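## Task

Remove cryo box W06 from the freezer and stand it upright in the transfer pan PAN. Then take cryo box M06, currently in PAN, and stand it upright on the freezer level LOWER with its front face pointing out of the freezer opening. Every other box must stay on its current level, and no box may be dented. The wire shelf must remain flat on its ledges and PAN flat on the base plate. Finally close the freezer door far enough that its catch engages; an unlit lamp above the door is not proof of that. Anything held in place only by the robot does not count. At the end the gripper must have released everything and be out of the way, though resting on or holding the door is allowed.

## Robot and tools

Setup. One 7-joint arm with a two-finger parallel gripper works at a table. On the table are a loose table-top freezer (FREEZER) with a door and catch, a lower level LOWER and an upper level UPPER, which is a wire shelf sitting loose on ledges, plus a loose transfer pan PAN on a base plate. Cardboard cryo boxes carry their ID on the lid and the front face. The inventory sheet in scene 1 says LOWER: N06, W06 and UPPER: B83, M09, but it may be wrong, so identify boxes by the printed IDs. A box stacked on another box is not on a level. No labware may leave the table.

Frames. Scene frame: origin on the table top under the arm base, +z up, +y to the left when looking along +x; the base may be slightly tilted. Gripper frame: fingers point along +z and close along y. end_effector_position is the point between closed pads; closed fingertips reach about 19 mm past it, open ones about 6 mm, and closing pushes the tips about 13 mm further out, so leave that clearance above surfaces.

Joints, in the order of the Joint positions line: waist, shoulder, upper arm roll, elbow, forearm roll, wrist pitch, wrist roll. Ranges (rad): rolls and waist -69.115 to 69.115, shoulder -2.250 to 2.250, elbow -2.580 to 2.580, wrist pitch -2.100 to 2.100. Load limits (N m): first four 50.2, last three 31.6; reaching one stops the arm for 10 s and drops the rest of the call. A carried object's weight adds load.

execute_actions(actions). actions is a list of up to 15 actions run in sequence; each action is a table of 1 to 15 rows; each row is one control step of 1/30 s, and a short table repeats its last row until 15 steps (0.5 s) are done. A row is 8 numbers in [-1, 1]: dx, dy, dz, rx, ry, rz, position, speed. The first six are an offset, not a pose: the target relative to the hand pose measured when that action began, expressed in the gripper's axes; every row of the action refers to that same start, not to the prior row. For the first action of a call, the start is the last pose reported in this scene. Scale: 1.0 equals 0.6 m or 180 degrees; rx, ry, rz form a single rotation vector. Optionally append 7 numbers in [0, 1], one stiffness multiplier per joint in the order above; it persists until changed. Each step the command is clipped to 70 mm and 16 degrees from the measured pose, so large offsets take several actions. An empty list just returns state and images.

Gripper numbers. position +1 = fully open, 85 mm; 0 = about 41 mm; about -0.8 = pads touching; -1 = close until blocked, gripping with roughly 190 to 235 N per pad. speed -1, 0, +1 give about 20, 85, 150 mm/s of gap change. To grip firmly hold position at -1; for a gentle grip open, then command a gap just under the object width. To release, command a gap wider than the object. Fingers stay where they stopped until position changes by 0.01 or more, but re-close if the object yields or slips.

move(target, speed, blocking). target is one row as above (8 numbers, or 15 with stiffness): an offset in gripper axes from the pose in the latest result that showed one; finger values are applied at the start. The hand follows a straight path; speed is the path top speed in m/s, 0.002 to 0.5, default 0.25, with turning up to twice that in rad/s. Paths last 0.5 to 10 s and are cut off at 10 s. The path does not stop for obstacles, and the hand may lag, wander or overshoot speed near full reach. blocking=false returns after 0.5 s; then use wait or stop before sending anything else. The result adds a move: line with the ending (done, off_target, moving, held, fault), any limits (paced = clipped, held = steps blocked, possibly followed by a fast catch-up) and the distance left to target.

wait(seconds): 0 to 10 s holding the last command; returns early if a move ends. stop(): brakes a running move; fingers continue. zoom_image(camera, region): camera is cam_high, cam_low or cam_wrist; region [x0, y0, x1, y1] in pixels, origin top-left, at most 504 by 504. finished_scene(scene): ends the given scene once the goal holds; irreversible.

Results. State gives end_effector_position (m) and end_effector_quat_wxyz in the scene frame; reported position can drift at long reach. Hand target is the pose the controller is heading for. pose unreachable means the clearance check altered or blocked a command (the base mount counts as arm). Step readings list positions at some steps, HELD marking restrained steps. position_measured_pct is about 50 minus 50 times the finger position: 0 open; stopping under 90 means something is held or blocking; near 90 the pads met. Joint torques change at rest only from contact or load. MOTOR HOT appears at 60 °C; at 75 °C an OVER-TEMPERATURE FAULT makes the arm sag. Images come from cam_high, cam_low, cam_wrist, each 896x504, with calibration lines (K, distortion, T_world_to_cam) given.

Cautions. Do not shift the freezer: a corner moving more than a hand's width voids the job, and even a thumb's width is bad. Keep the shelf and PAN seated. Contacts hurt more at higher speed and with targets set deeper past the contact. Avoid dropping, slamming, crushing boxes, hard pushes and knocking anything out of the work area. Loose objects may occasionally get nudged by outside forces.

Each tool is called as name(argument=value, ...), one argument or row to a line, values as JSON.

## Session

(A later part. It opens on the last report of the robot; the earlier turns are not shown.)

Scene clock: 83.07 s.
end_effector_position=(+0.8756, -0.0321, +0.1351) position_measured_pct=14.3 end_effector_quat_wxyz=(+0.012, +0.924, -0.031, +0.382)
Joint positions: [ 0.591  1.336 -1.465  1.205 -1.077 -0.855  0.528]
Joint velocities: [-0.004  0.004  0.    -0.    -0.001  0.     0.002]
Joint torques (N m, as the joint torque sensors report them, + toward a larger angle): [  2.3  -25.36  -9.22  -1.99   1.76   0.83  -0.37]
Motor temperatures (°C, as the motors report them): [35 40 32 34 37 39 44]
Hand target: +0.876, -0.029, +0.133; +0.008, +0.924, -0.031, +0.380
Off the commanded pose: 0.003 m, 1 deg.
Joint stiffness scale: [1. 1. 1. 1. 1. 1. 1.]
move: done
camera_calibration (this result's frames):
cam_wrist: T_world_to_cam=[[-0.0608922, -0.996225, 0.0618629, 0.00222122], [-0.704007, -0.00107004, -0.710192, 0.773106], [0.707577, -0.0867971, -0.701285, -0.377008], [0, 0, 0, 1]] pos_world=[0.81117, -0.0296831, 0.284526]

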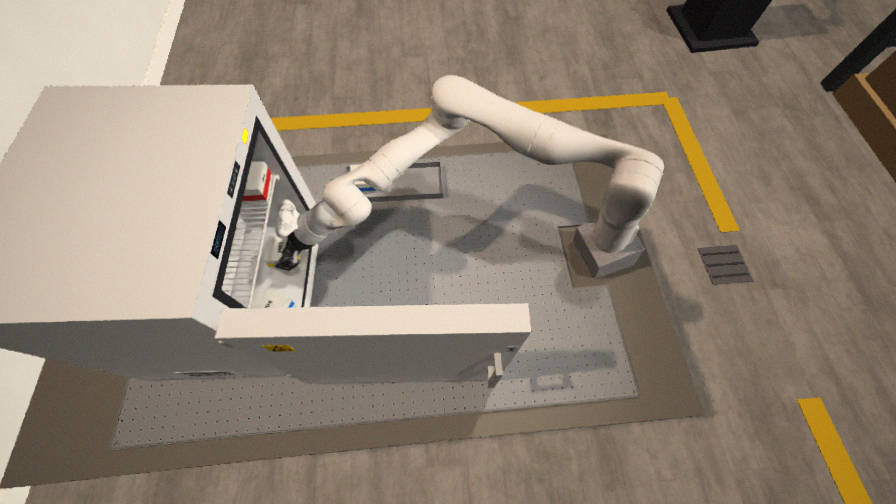

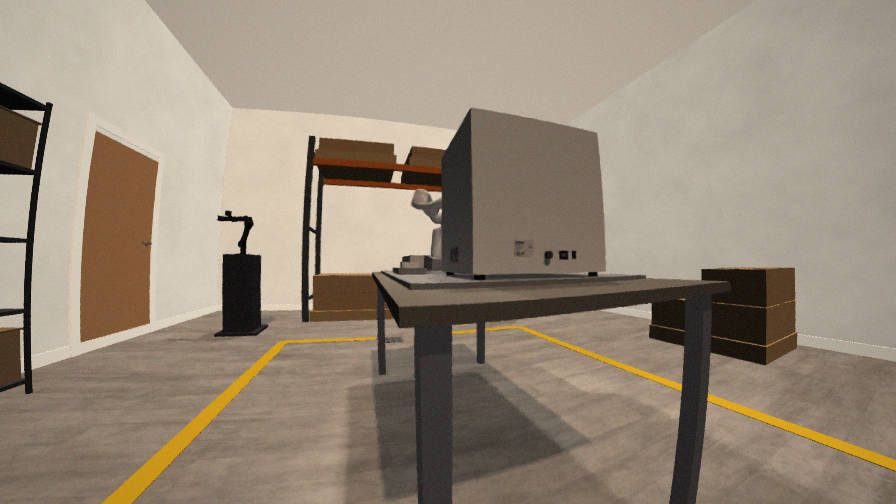

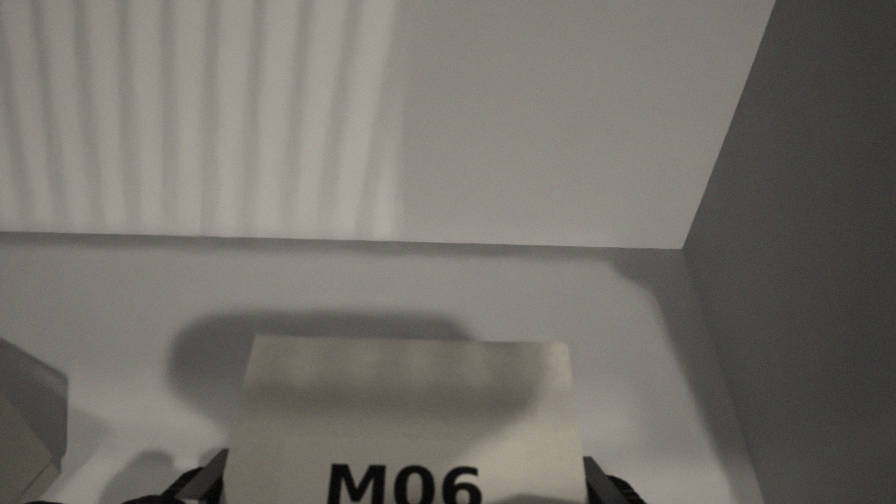

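execute_actions(
  actions=[
    [[-0.011,0,0.011,0,0,0,0.7,-1]],
    [[0,0,0,0,0,0,1,-0.5]],
  ],
)

move(
  target=[-0.17,0,-0.19,0,0,0,1,0],
  speed=0.08,
)

move(
  target=[0.247,-0.1,-0.76,0,0,0,-1,0],
)

move(
  target=[0,-0.56,0,0,0,0,-1,0],
)

Scene clock: 84.20 s.
end_effector_position=(+0.8746, -0.0322, +0.1275) position_measured_pct=0.0 end_effector_quat_wxyz=(+0.013, +0.924, -0.031, +0.381)
Joint positions: [ 0.589  1.349 -1.465  1.205 -1.064 -0.854  0.526]
Joint velocities: [ 0.    -0.002  0.    -0.001 -0.001 -0.001  0.001]
Joint torques (N m, as the joint torque sensors report them, + toward a larger angle): [  2.37 -24.77  -8.76  -1.88   1.65   0.81  -0.32]
Motor temperatures (°C, as the motors report them): [35 40 32 34 37 39 44]
Hand target: +0.875, -0.032, +0.128; +0.013, +0.924, -0.031, +0.381
Off the commanded pose: 0.000 m, 0 deg.
Joint stiffness scale: [1. 1. 1. 1. 1. 1. 1.]
Step readings (end_effector_position; steps 1 to 15: 1st action; 16 to 30: 2nd action):
0: (+0.8756, -0.0319, +0.1350)
1: (+0.8756, -0.0319, +0.1347)
2: (+0.8758, -0.0319, +0.1341)
4: (+0.8757, -0.0321, +0.1319)
8: (+0.8750, -0.0322, +0.1291)
15: (+0.8746, -0.0322, +0.1275)
16: (+0.8746, -0.0322, +0.1275)
17: (+0.8746, -0.0322, +0.1275)
19: (+0.8746, -0.0322, +0.1275)
23: (+0.8746, -0.0322, +0.1275)
30: end_effector_position above
camera_calibration (this result's frames):
cam_wrist: T_world_to_cam=[[-0.0596908, -0.996233, 0.0629033, 0.00132804], [-0.705781, -0.00244282, -0.708425, 0.768332], [0.70591, -0.0866825, -0.702977, -0.379977], [0, 0, 0, 1]] pos_world=[0.810584, -0.0297374, 0.277107]

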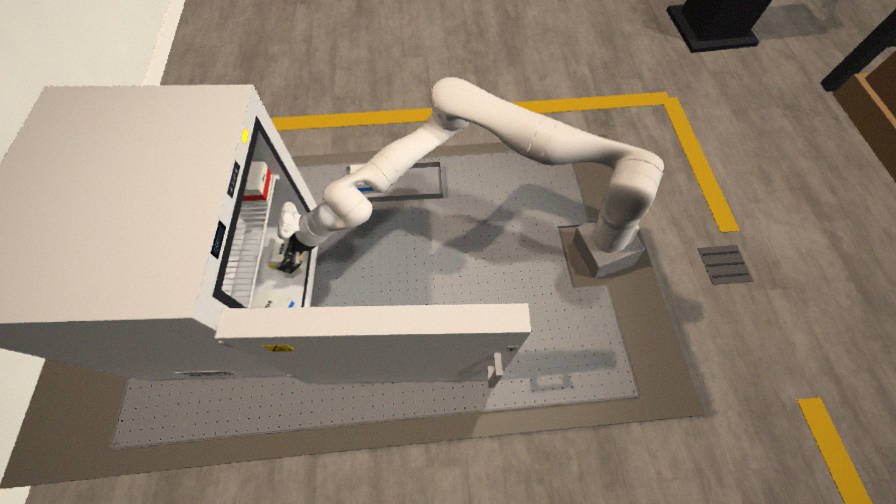

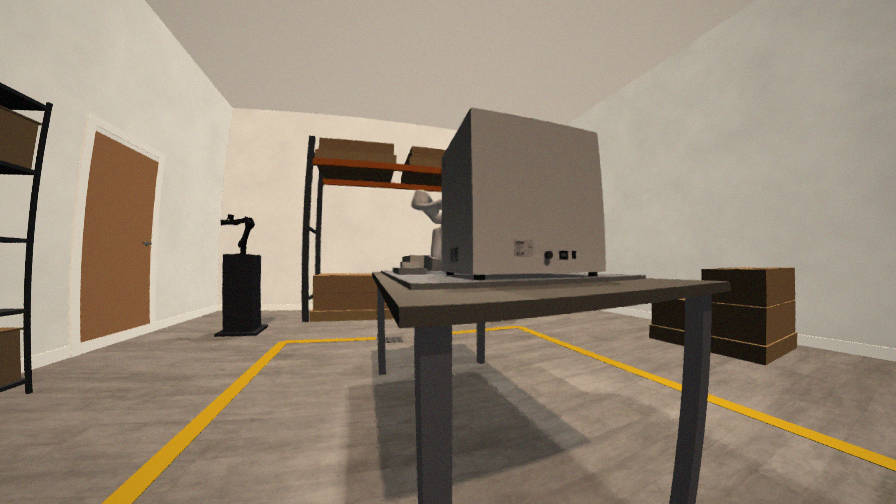

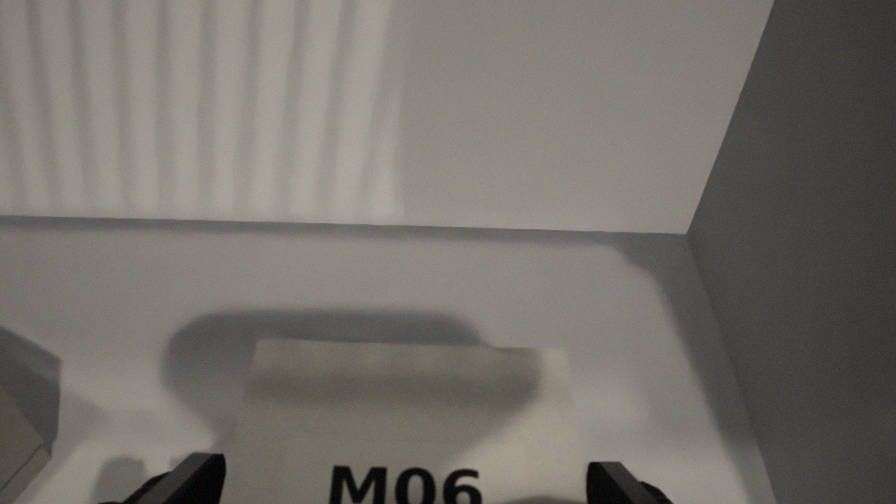

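Scene clock: 86.50 s.
end_effector_position=(+0.7215, -0.0213, +0.1324) position_measured_pct=0.0 end_effector_quat_wxyz=(+0.011, +0.926, -0.030, +0.377)
Joint positions: [ 0.804  1.293 -1.468  1.82  -0.854 -1.048  0.095]
Joint velocities: [ 0.005 -0.006  0.     0.003 -0.    -0.001 -0.005]
Joint torques (N m, as the joint torque sensors report them, + toward a larger angle): [  2.39 -19.38  -9.12  -1.85   2.09   0.04   0.02]
Motor temperatures (°C, as the motors report them): [35 40 32 34 37 39 44]
Hand target: +0.723, -0.023, +0.137; +0.013, +0.924, -0.031, +0.381
Off the commanded pose: 0.004 m, 1 deg.
Joint stiffness scale: [1. 1. 1. 1. 1. 1. 1.]
move: off_target
camera_calibration (this result's frames):
cam_wrist: T_world_to_cam=[[-0.0557882, -0.996596, 0.0606886, 0.000183067], [-0.711182, -0.00299884, -0.703002, 0.666969], [0.700791, -0.0823798, -0.708594, -0.262978], [0, 0, 0, 1]] pos_world=[0.658639, -0.0194815, 0.282524]

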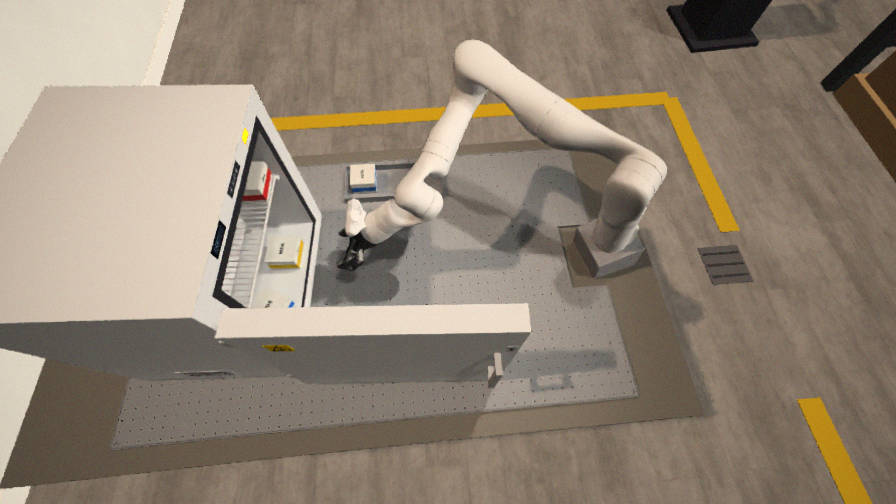

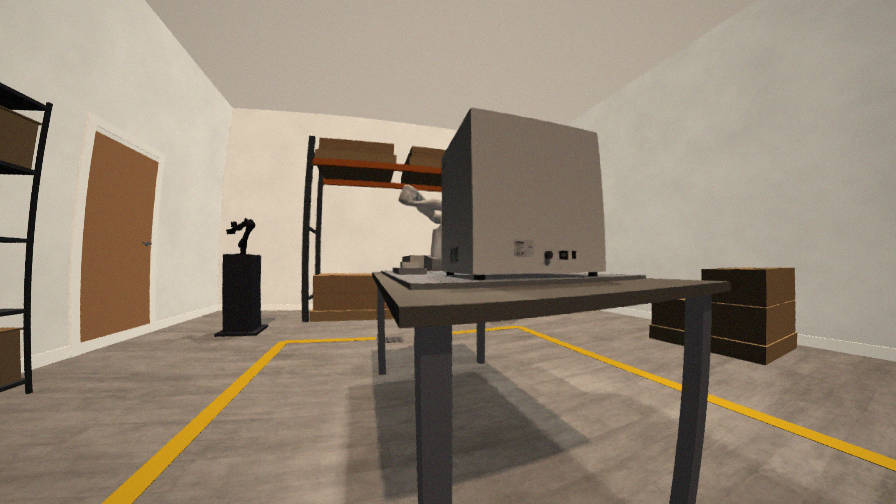

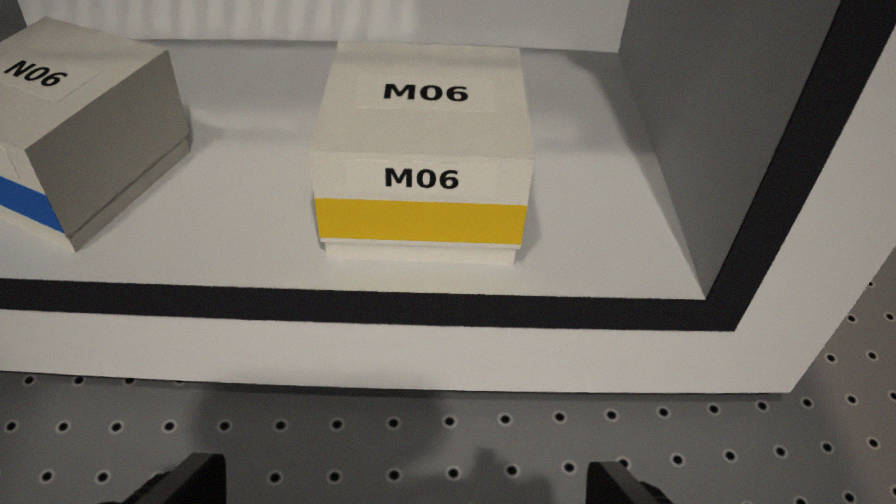

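Scene clock: 88.93 s.
end_effector_position=(+0.5150, +0.0488, +0.5618) position_measured_pct=91.7 end_effector_quat_wxyz=(+0.008, +0.925, -0.033, +0.378)
Joint positions: [ 1.273  0.69  -2.586  1.781 -1.84  -1.606  0.35 ]
Joint velocities: [-0.    -0.    -0.001 -0.001  0.001 -0.006  0.001]
Joint torques (N m, as the joint torque sensors report them, + toward a larger angle): [ 1.43 -7.28 -5.79 -7.74  2.15  0.53 -0.1 ]
Motor temperatures (°C, as the motors report them): [35 40 32 34 37 39 44]
Hand target: +0.513, +0.049, +0.563; +0.010, +0.926, -0.030, +0.377
Off the commanded pose: 0.003 m, 0 deg.
Joint stiffness scale: [1. 1. 1. 1. 1. 1. 1.]
move: done
camera_calibration (this result's frames):
cam_wrist: T_world_to_cam=[[-0.0598867, -0.996781, 0.0532983, 0.0387366], [-0.709863, 0.00498824, -0.704322, 0.821726], [0.701789, -0.080014, -0.707877, 0.190746], [0, 0, 0, 1]] pos_world=[0.45177, 0.0497752, 0.71172]

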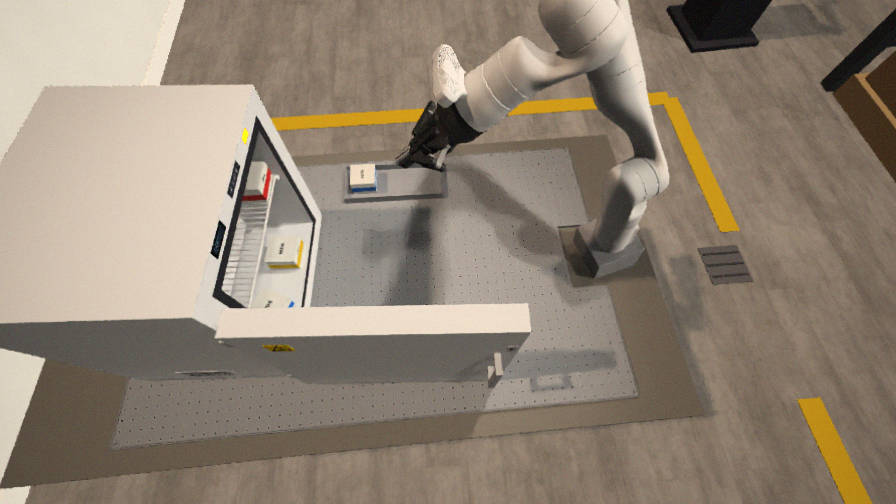

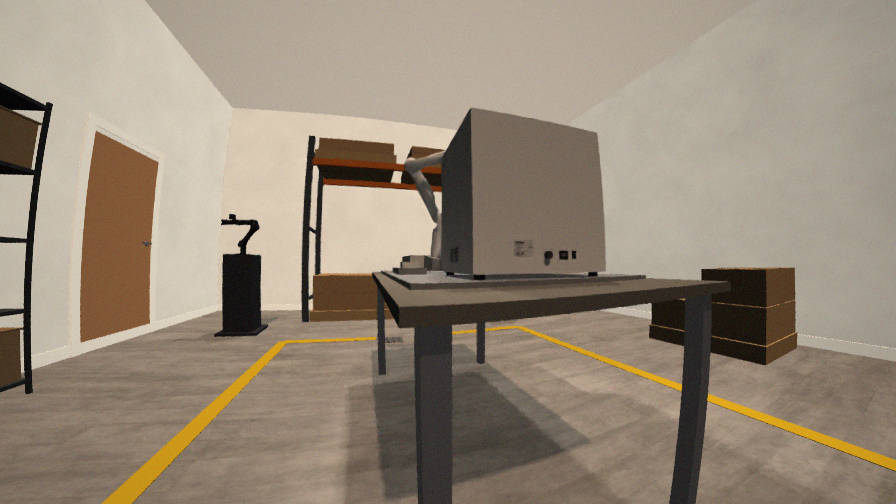

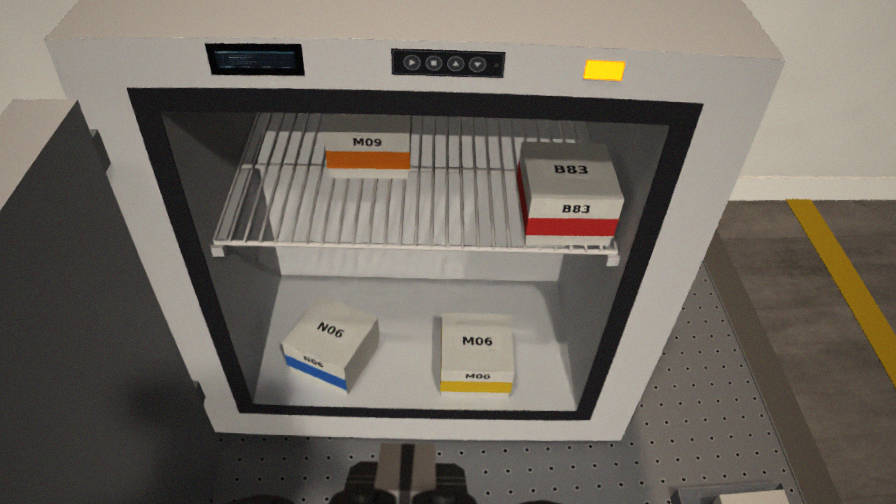

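Scene clock: 91.60 s.
end_effector_position=(+0.5374, +0.3821, +0.5676) position_measured_pct=91.7 end_effector_quat_wxyz=(+0.007, +0.924, -0.035, +0.381)
Joint positions: [ 1.389 -0.397 -1.992  1.17  -2.8   -1.097  0.601]
Joint velocities: [ 0.01  -0.001 -0.007 -0.002 -0.001 -0.002 -0.001]
Joint torques (N m, as the joint torque sensors report them, + toward a larger angle): [-1.8  10.85  2.83 -9.95  1.72  0.85 -0.13]
Motor temperatures (°C, as the motors report them): [35 40 32 34 37 39 44]
Hand target: +0.535, +0.384, +0.566; +0.008, +0.925, -0.032, +0.378
Off the commanded pose: 0.003 m, 1 deg.
Joint stiffness scale: [1. 1. 1. 1. 1. 1. 1.]
move: done; limits=paced
camera_calibration (this result's frames):
cam_wrist: T_world_to_cam=[[-0.0628532, -0.996815, 0.0490851, 0.376002], [-0.704437, 0.00947048, -0.709703, 0.838586], [0.706978, -0.0791844, -0.702789, 0.199788], [0, 0, 0, 1]] pos_world=[0.473119, 0.382683, 0.7171]

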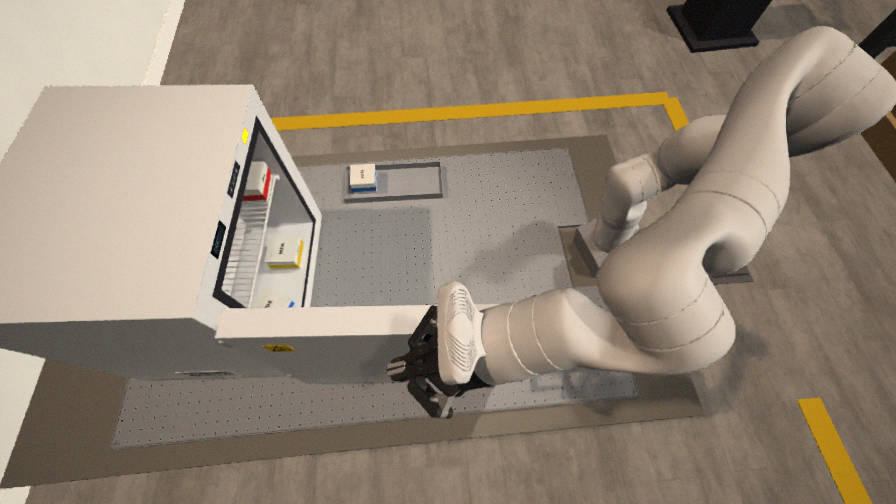

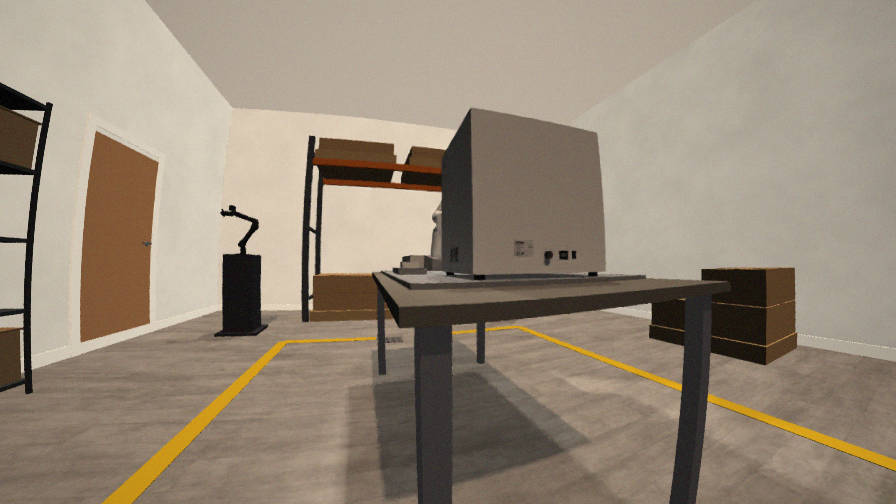

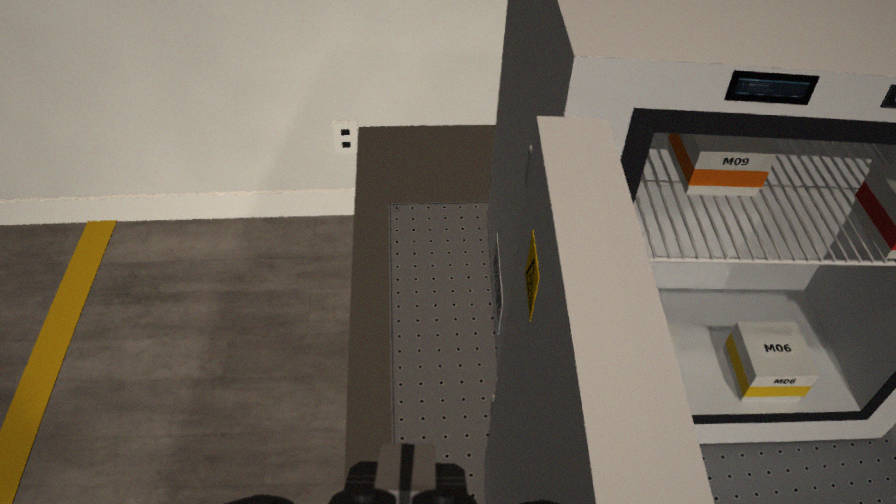

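move(
  target=[-0.13,0,0.13,0,0,0,-1,0],
  speed=0.15,
)

move(
  target=[0,0.57,0,0,0,0,-1,0],
  speed=0.1,
)

move(
  target=[0.22,0.26,0.29,0,0,0,-1,0],
  speed=0.08,
)

execute_actions(
  actions=[
    [[0.008,0,0.008,0,0,0,-1,0]],
    [[0.008,0,0.008,0,0,0,-1,0]],
    [[0.008,0,0.008,0,0,0,-1,0]],
    [[0.008,0,0.008,0,0,0,-1,0]],
  ],
)

Scene clock: 92.97 s.
end_effector_position=(+0.5359, +0.3849, +0.4588) position_measured_pct=91.7 end_effector_quat_wxyz=(+0.006, +0.924, -0.033, +0.380)
Joint positions: [ 1.39  -0.472 -1.992  1.457 -2.782 -0.803  0.455]
Joint velocities: [ 0.001 -0.006 -0.     0.     0.002  0.001  0.001]
Joint torques (N m, as the joint torque sensors report them, + toward a larger angle): [-2.45 11.19  3.54 -9.42  1.49  1.15 -0.21]
Motor temperatures (°C, as the motors report them): [35 40 32 34 37 39 44]
Hand target: +0.537, +0.384, +0.457; +0.007, +0.924, -0.034, +0.381
Off the commanded pose: 0.002 m, 0 deg.
Joint stiffness scale: [1. 1. 1. 1. 1. 1. 1.]
move: done
camera_calibration (this result's frames):
cam_wrist: T_world_to_cam=[[-0.0578854, -0.997109, 0.0492215, 0.381402], [-0.706598, 0.00609073, -0.707589, 0.761757], [0.705243, -0.0757389, -0.704908, 0.125183], [0, 0, 0, 1]] pos_world=[0.472049, 0.385141, 0.60848]

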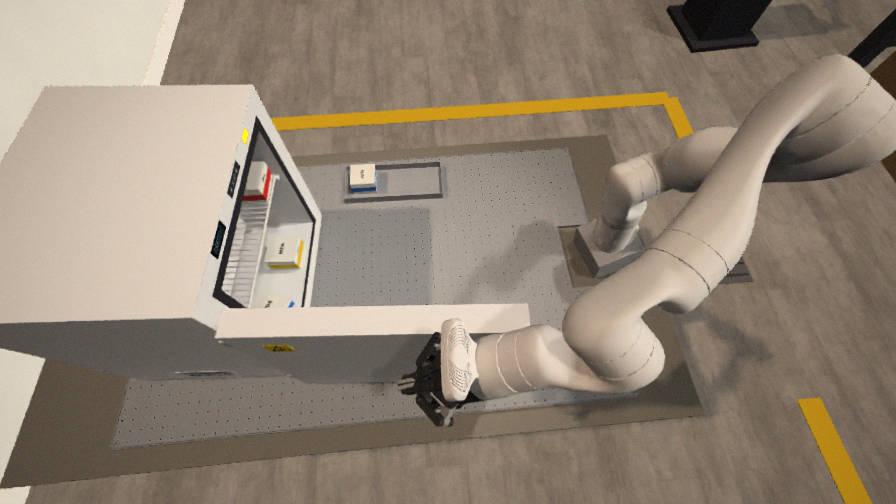

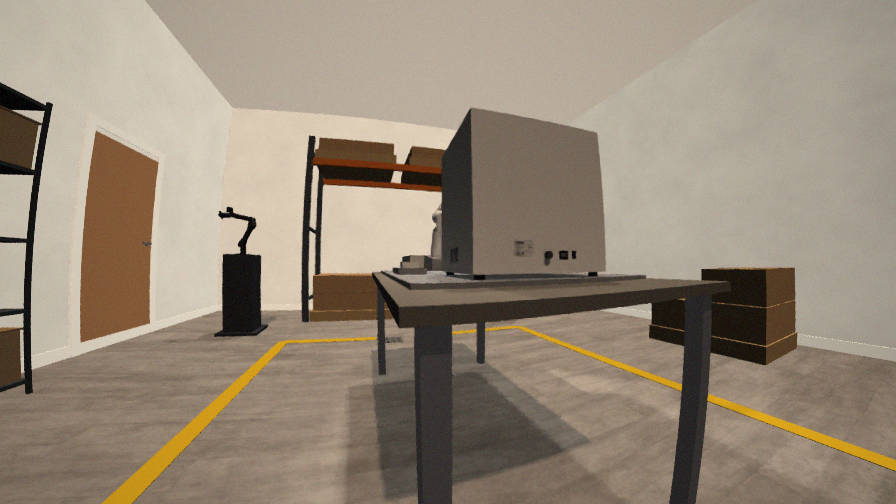

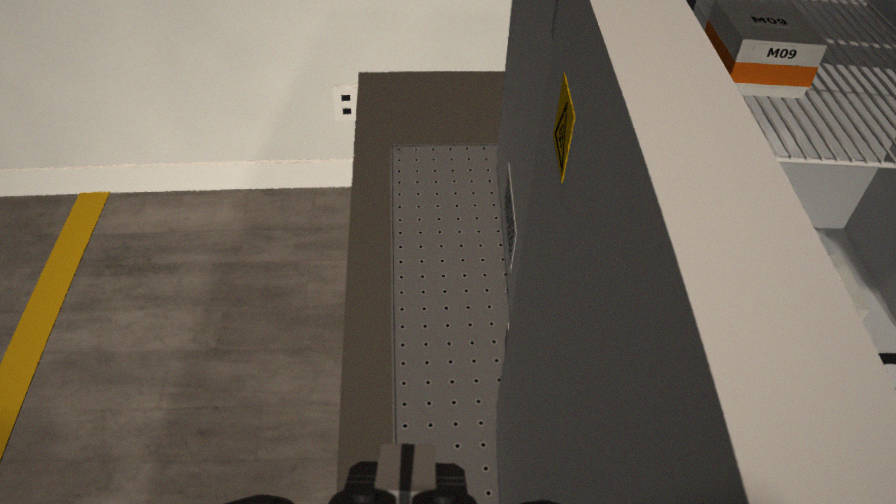

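Scene clock: 96.97 s.
end_effector_position=(+0.5148, +0.0439, +0.4523) position_measured_pct=91.7 end_effector_quat_wxyz=(+0.007, +0.926, -0.032, +0.377)
Joint positions: [ 0.195 -0.294 -0.285  2.095 -2.964 -0.379  1.174]
Joint velocities: [-0.015  0.     0.007 -0.001 -0.001 -0.    -0.001]
Joint torques (N m, as the joint torque sensors report them, + toward a larger angle): [ -0.02  -8.19   0.66 -10.15   0.43   1.75  -0.08]
Motor temperatures (°C, as the motors report them): [35 40 32 34 37 39 44]
Hand target: +0.515, +0.044, +0.453; +0.006, +0.925, -0.032, +0.379
Off the commanded pose: 0.002 m, 0 deg.
Joint stiffness scale: [1. 1. 1. 1. 1. 1. 1.]
move: done
camera_calibration (this result's frames):
cam_wrist: T_world_to_cam=[[-0.0571196, -0.997011, 0.0520302, 0.0388435], [-0.711657, 0.00410987, -0.702515, 0.744677], [0.700201, -0.077155, -0.709764, 0.114543], [0, 0, 0, 1]] pos_world=[0.45197, 0.0445044, 0.602424]

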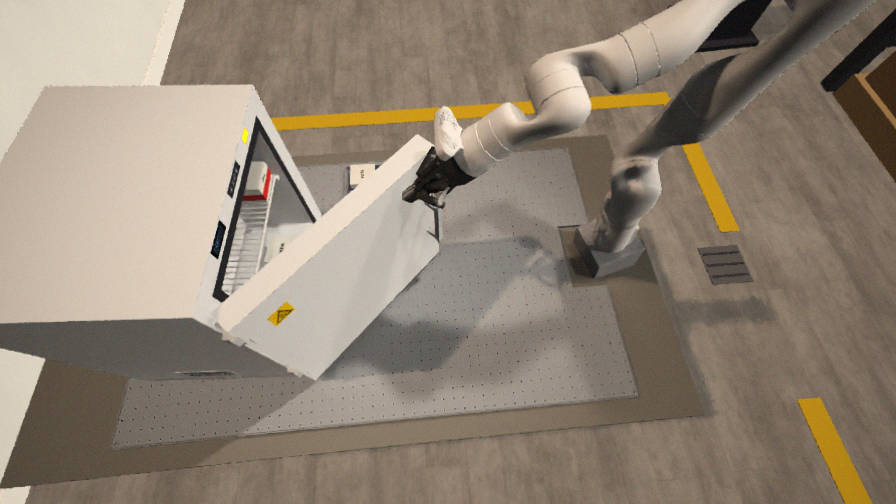

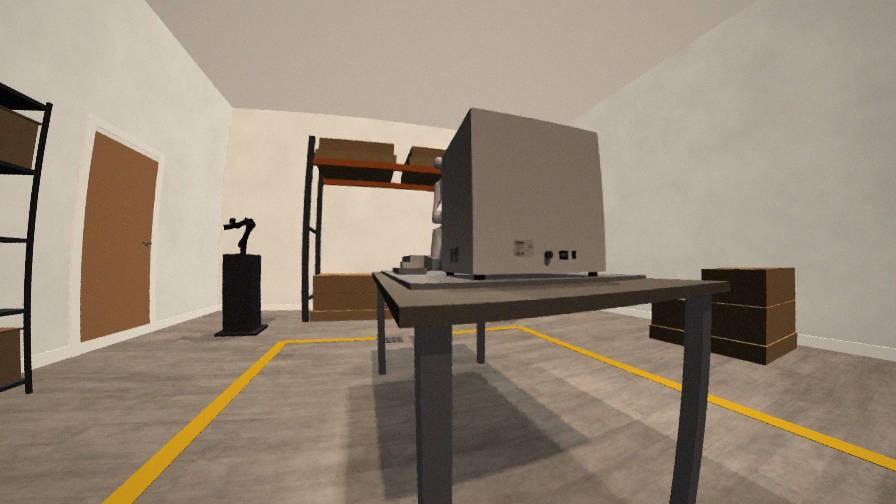

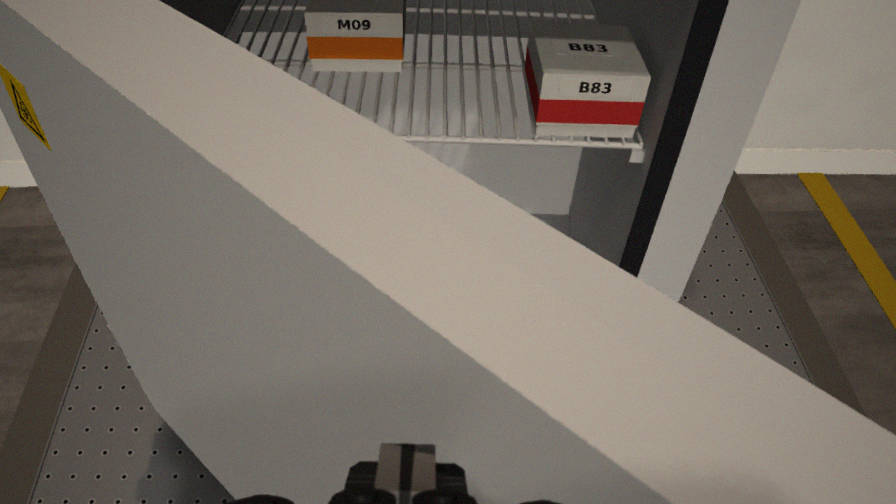

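Scene clock: 100.83 s.
end_effector_position=(+0.7195, -0.1264, +0.4194) position_measured_pct=91.7 end_effector_quat_wxyz=(+0.009, +0.925, -0.033, +0.377)
Joint positions: [ 0.224  0.265  0.153  1.564 -3.813 -0.451  2.253]
Joint velocities: [ 0.005  0.003  0.    -0.001 -0.001 -0.     0.   ]
Joint torques (N m, as the joint torque sensors report them, + toward a larger angle): [  2.08 -18.44   1.27 -10.3   -0.35   1.58  -0.13]
Motor temperatures (°C, as the motors report them): [35 40 32 34 37 39 44]
Hand target: +0.721, -0.124, +0.418; +0.006, +0.926, -0.031, +0.376
Off the commanded pose: 0.002 m, 0 deg.
Joint stiffness scale: [1. 1. 1. 1. 1. 1. 1.]
move: done
camera_calibration (this result's frames):
cam_wrist: T_world_to_cam=[[-0.0605404, -0.996619, 0.0555548, -0.116526], [-0.710301, 0.00391084, -0.703887, 0.867534], [0.70129, -0.0820743, -0.708136, -0.0673298], [0, 0, 0, 1]] pos_world=[0.656374, -0.125051, 0.569441]

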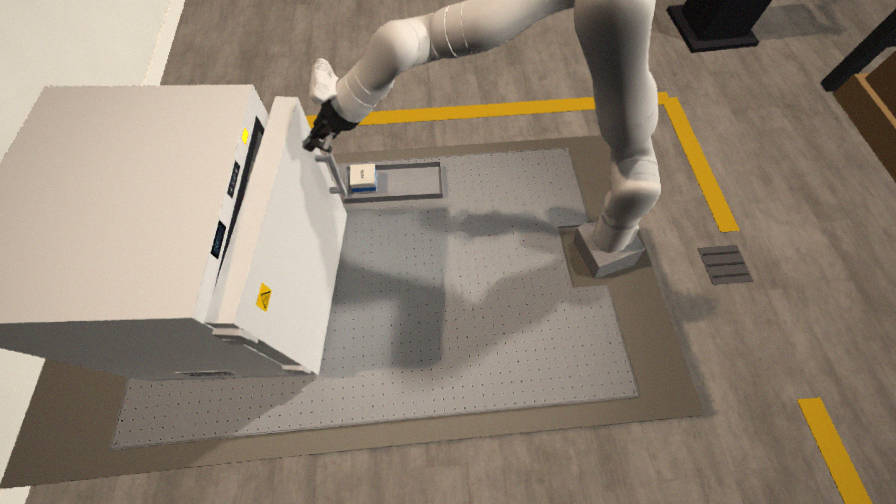

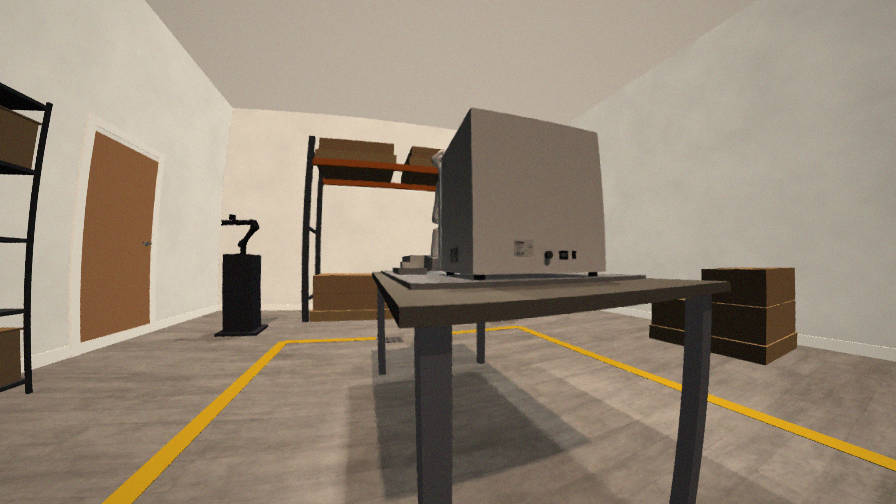

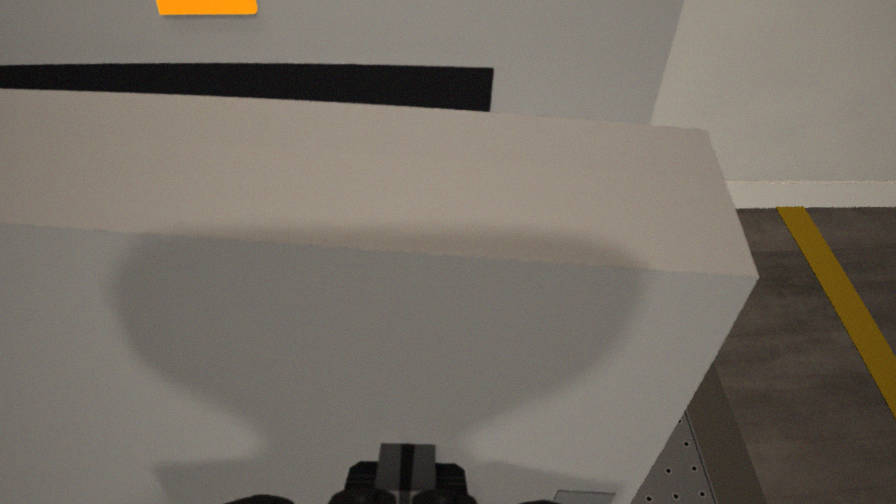

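Scene clock: 102.83 s.
end_effector_position=(+0.7475, -0.1226, +0.4269) position_measured_pct=91.7 end_effector_quat_wxyz=(+0.006, +0.921, -0.031, +0.389)
Joint positions: [ 0.211  0.308  0.154  1.484 -3.807 -0.46   2.225]
Joint velocities: [-0.     0.002  0.    -0.001  0.     0.001 -0.   ]
Joint torques (N m, as the joint torque sensors report them, + toward a larger angle): [  2.07 -19.32   1.26 -10.21  -0.39   1.49  -0.21]
Motor temperatures (°C, as the motors report them): [35 40 32 34 37 39 44]
Hand target: +0.747, -0.124, +0.425; +0.007, +0.922, -0.031, +0.386
Off the commanded pose: 0.003 m, 0 deg.
Joint stiffness scale: [1. 1. 1. 1. 1. 1. 1.]
Step readings (end_effector_position; steps 1 to 15: 1st action; 16 to 30: 2nd action; 31 to 45: 3rd action; 46 to 60: 4th action):
0: (+0.7195, -0.1264, +0.4194)
1: (+0.7199, -0.1264, +0.4195)
2: (+0.7214, -0.1264, +0.4200)
4: (+0.7243, -0.1261, +0.4213)
8: (+0.7261, -0.1258, +0.4217)
15: (+0.7264, -0.1257, +0.4212)
16: (+0.7268, -0.1256, +0.4213)
17: (+0.7284, -0.1256, +0.4218)
19: (+0.7312, -0.1253, +0.4232)
23: (+0.7330, -0.1250, +0.4235)
30: (+0.7333, -0.1248, +0.4230)
31: (+0.7338, -0.1247, +0.4231)
32: (+0.7353, -0.1247, +0.4236)
34: (+0.7382, -0.1244, +0.4251)
38: (+0.7401, -0.1240, +0.4255)
45: (+0.7404, -0.1238, +0.4249)
46: (+0.7408, -0.1237, +0.4250)
47: (+0.7423, -0.1237, +0.4256)
49: (+0.7453, -0.1233, +0.4271)
53: (+0.7472, -0.1228, +0.4275)
60: end_effector_position above
camera_calibration (this result's frames):
cam_wrist: T_world_to_cam=[[-0.0558881, -0.997182, 0.0500437, -0.112633], [-0.69256, 0.00261397, -0.721355, 0.88672], [0.719192, -0.0749734, -0.690755, -0.101298], [0, 0, 0, 1]] pos_world=[0.680664, -0.122228, 0.575305]

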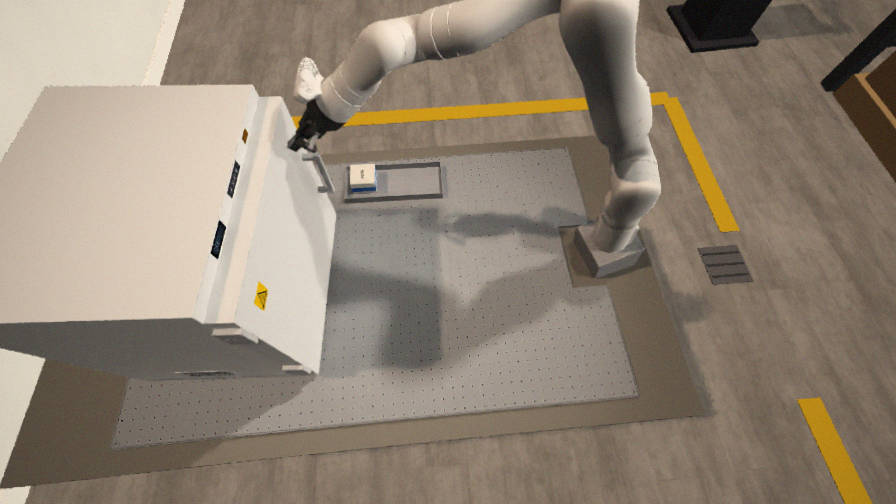

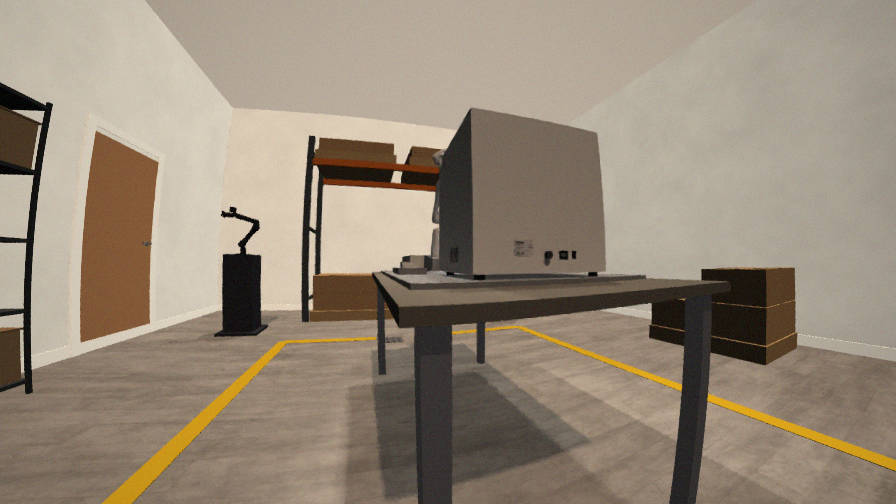

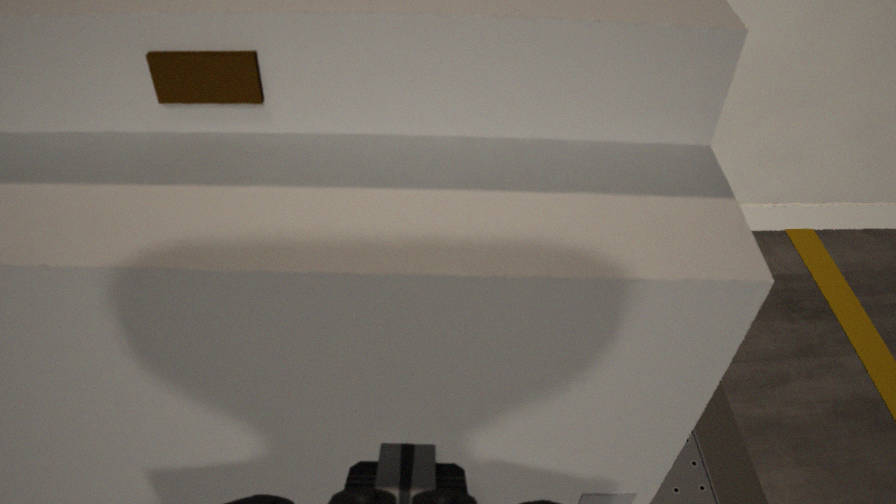

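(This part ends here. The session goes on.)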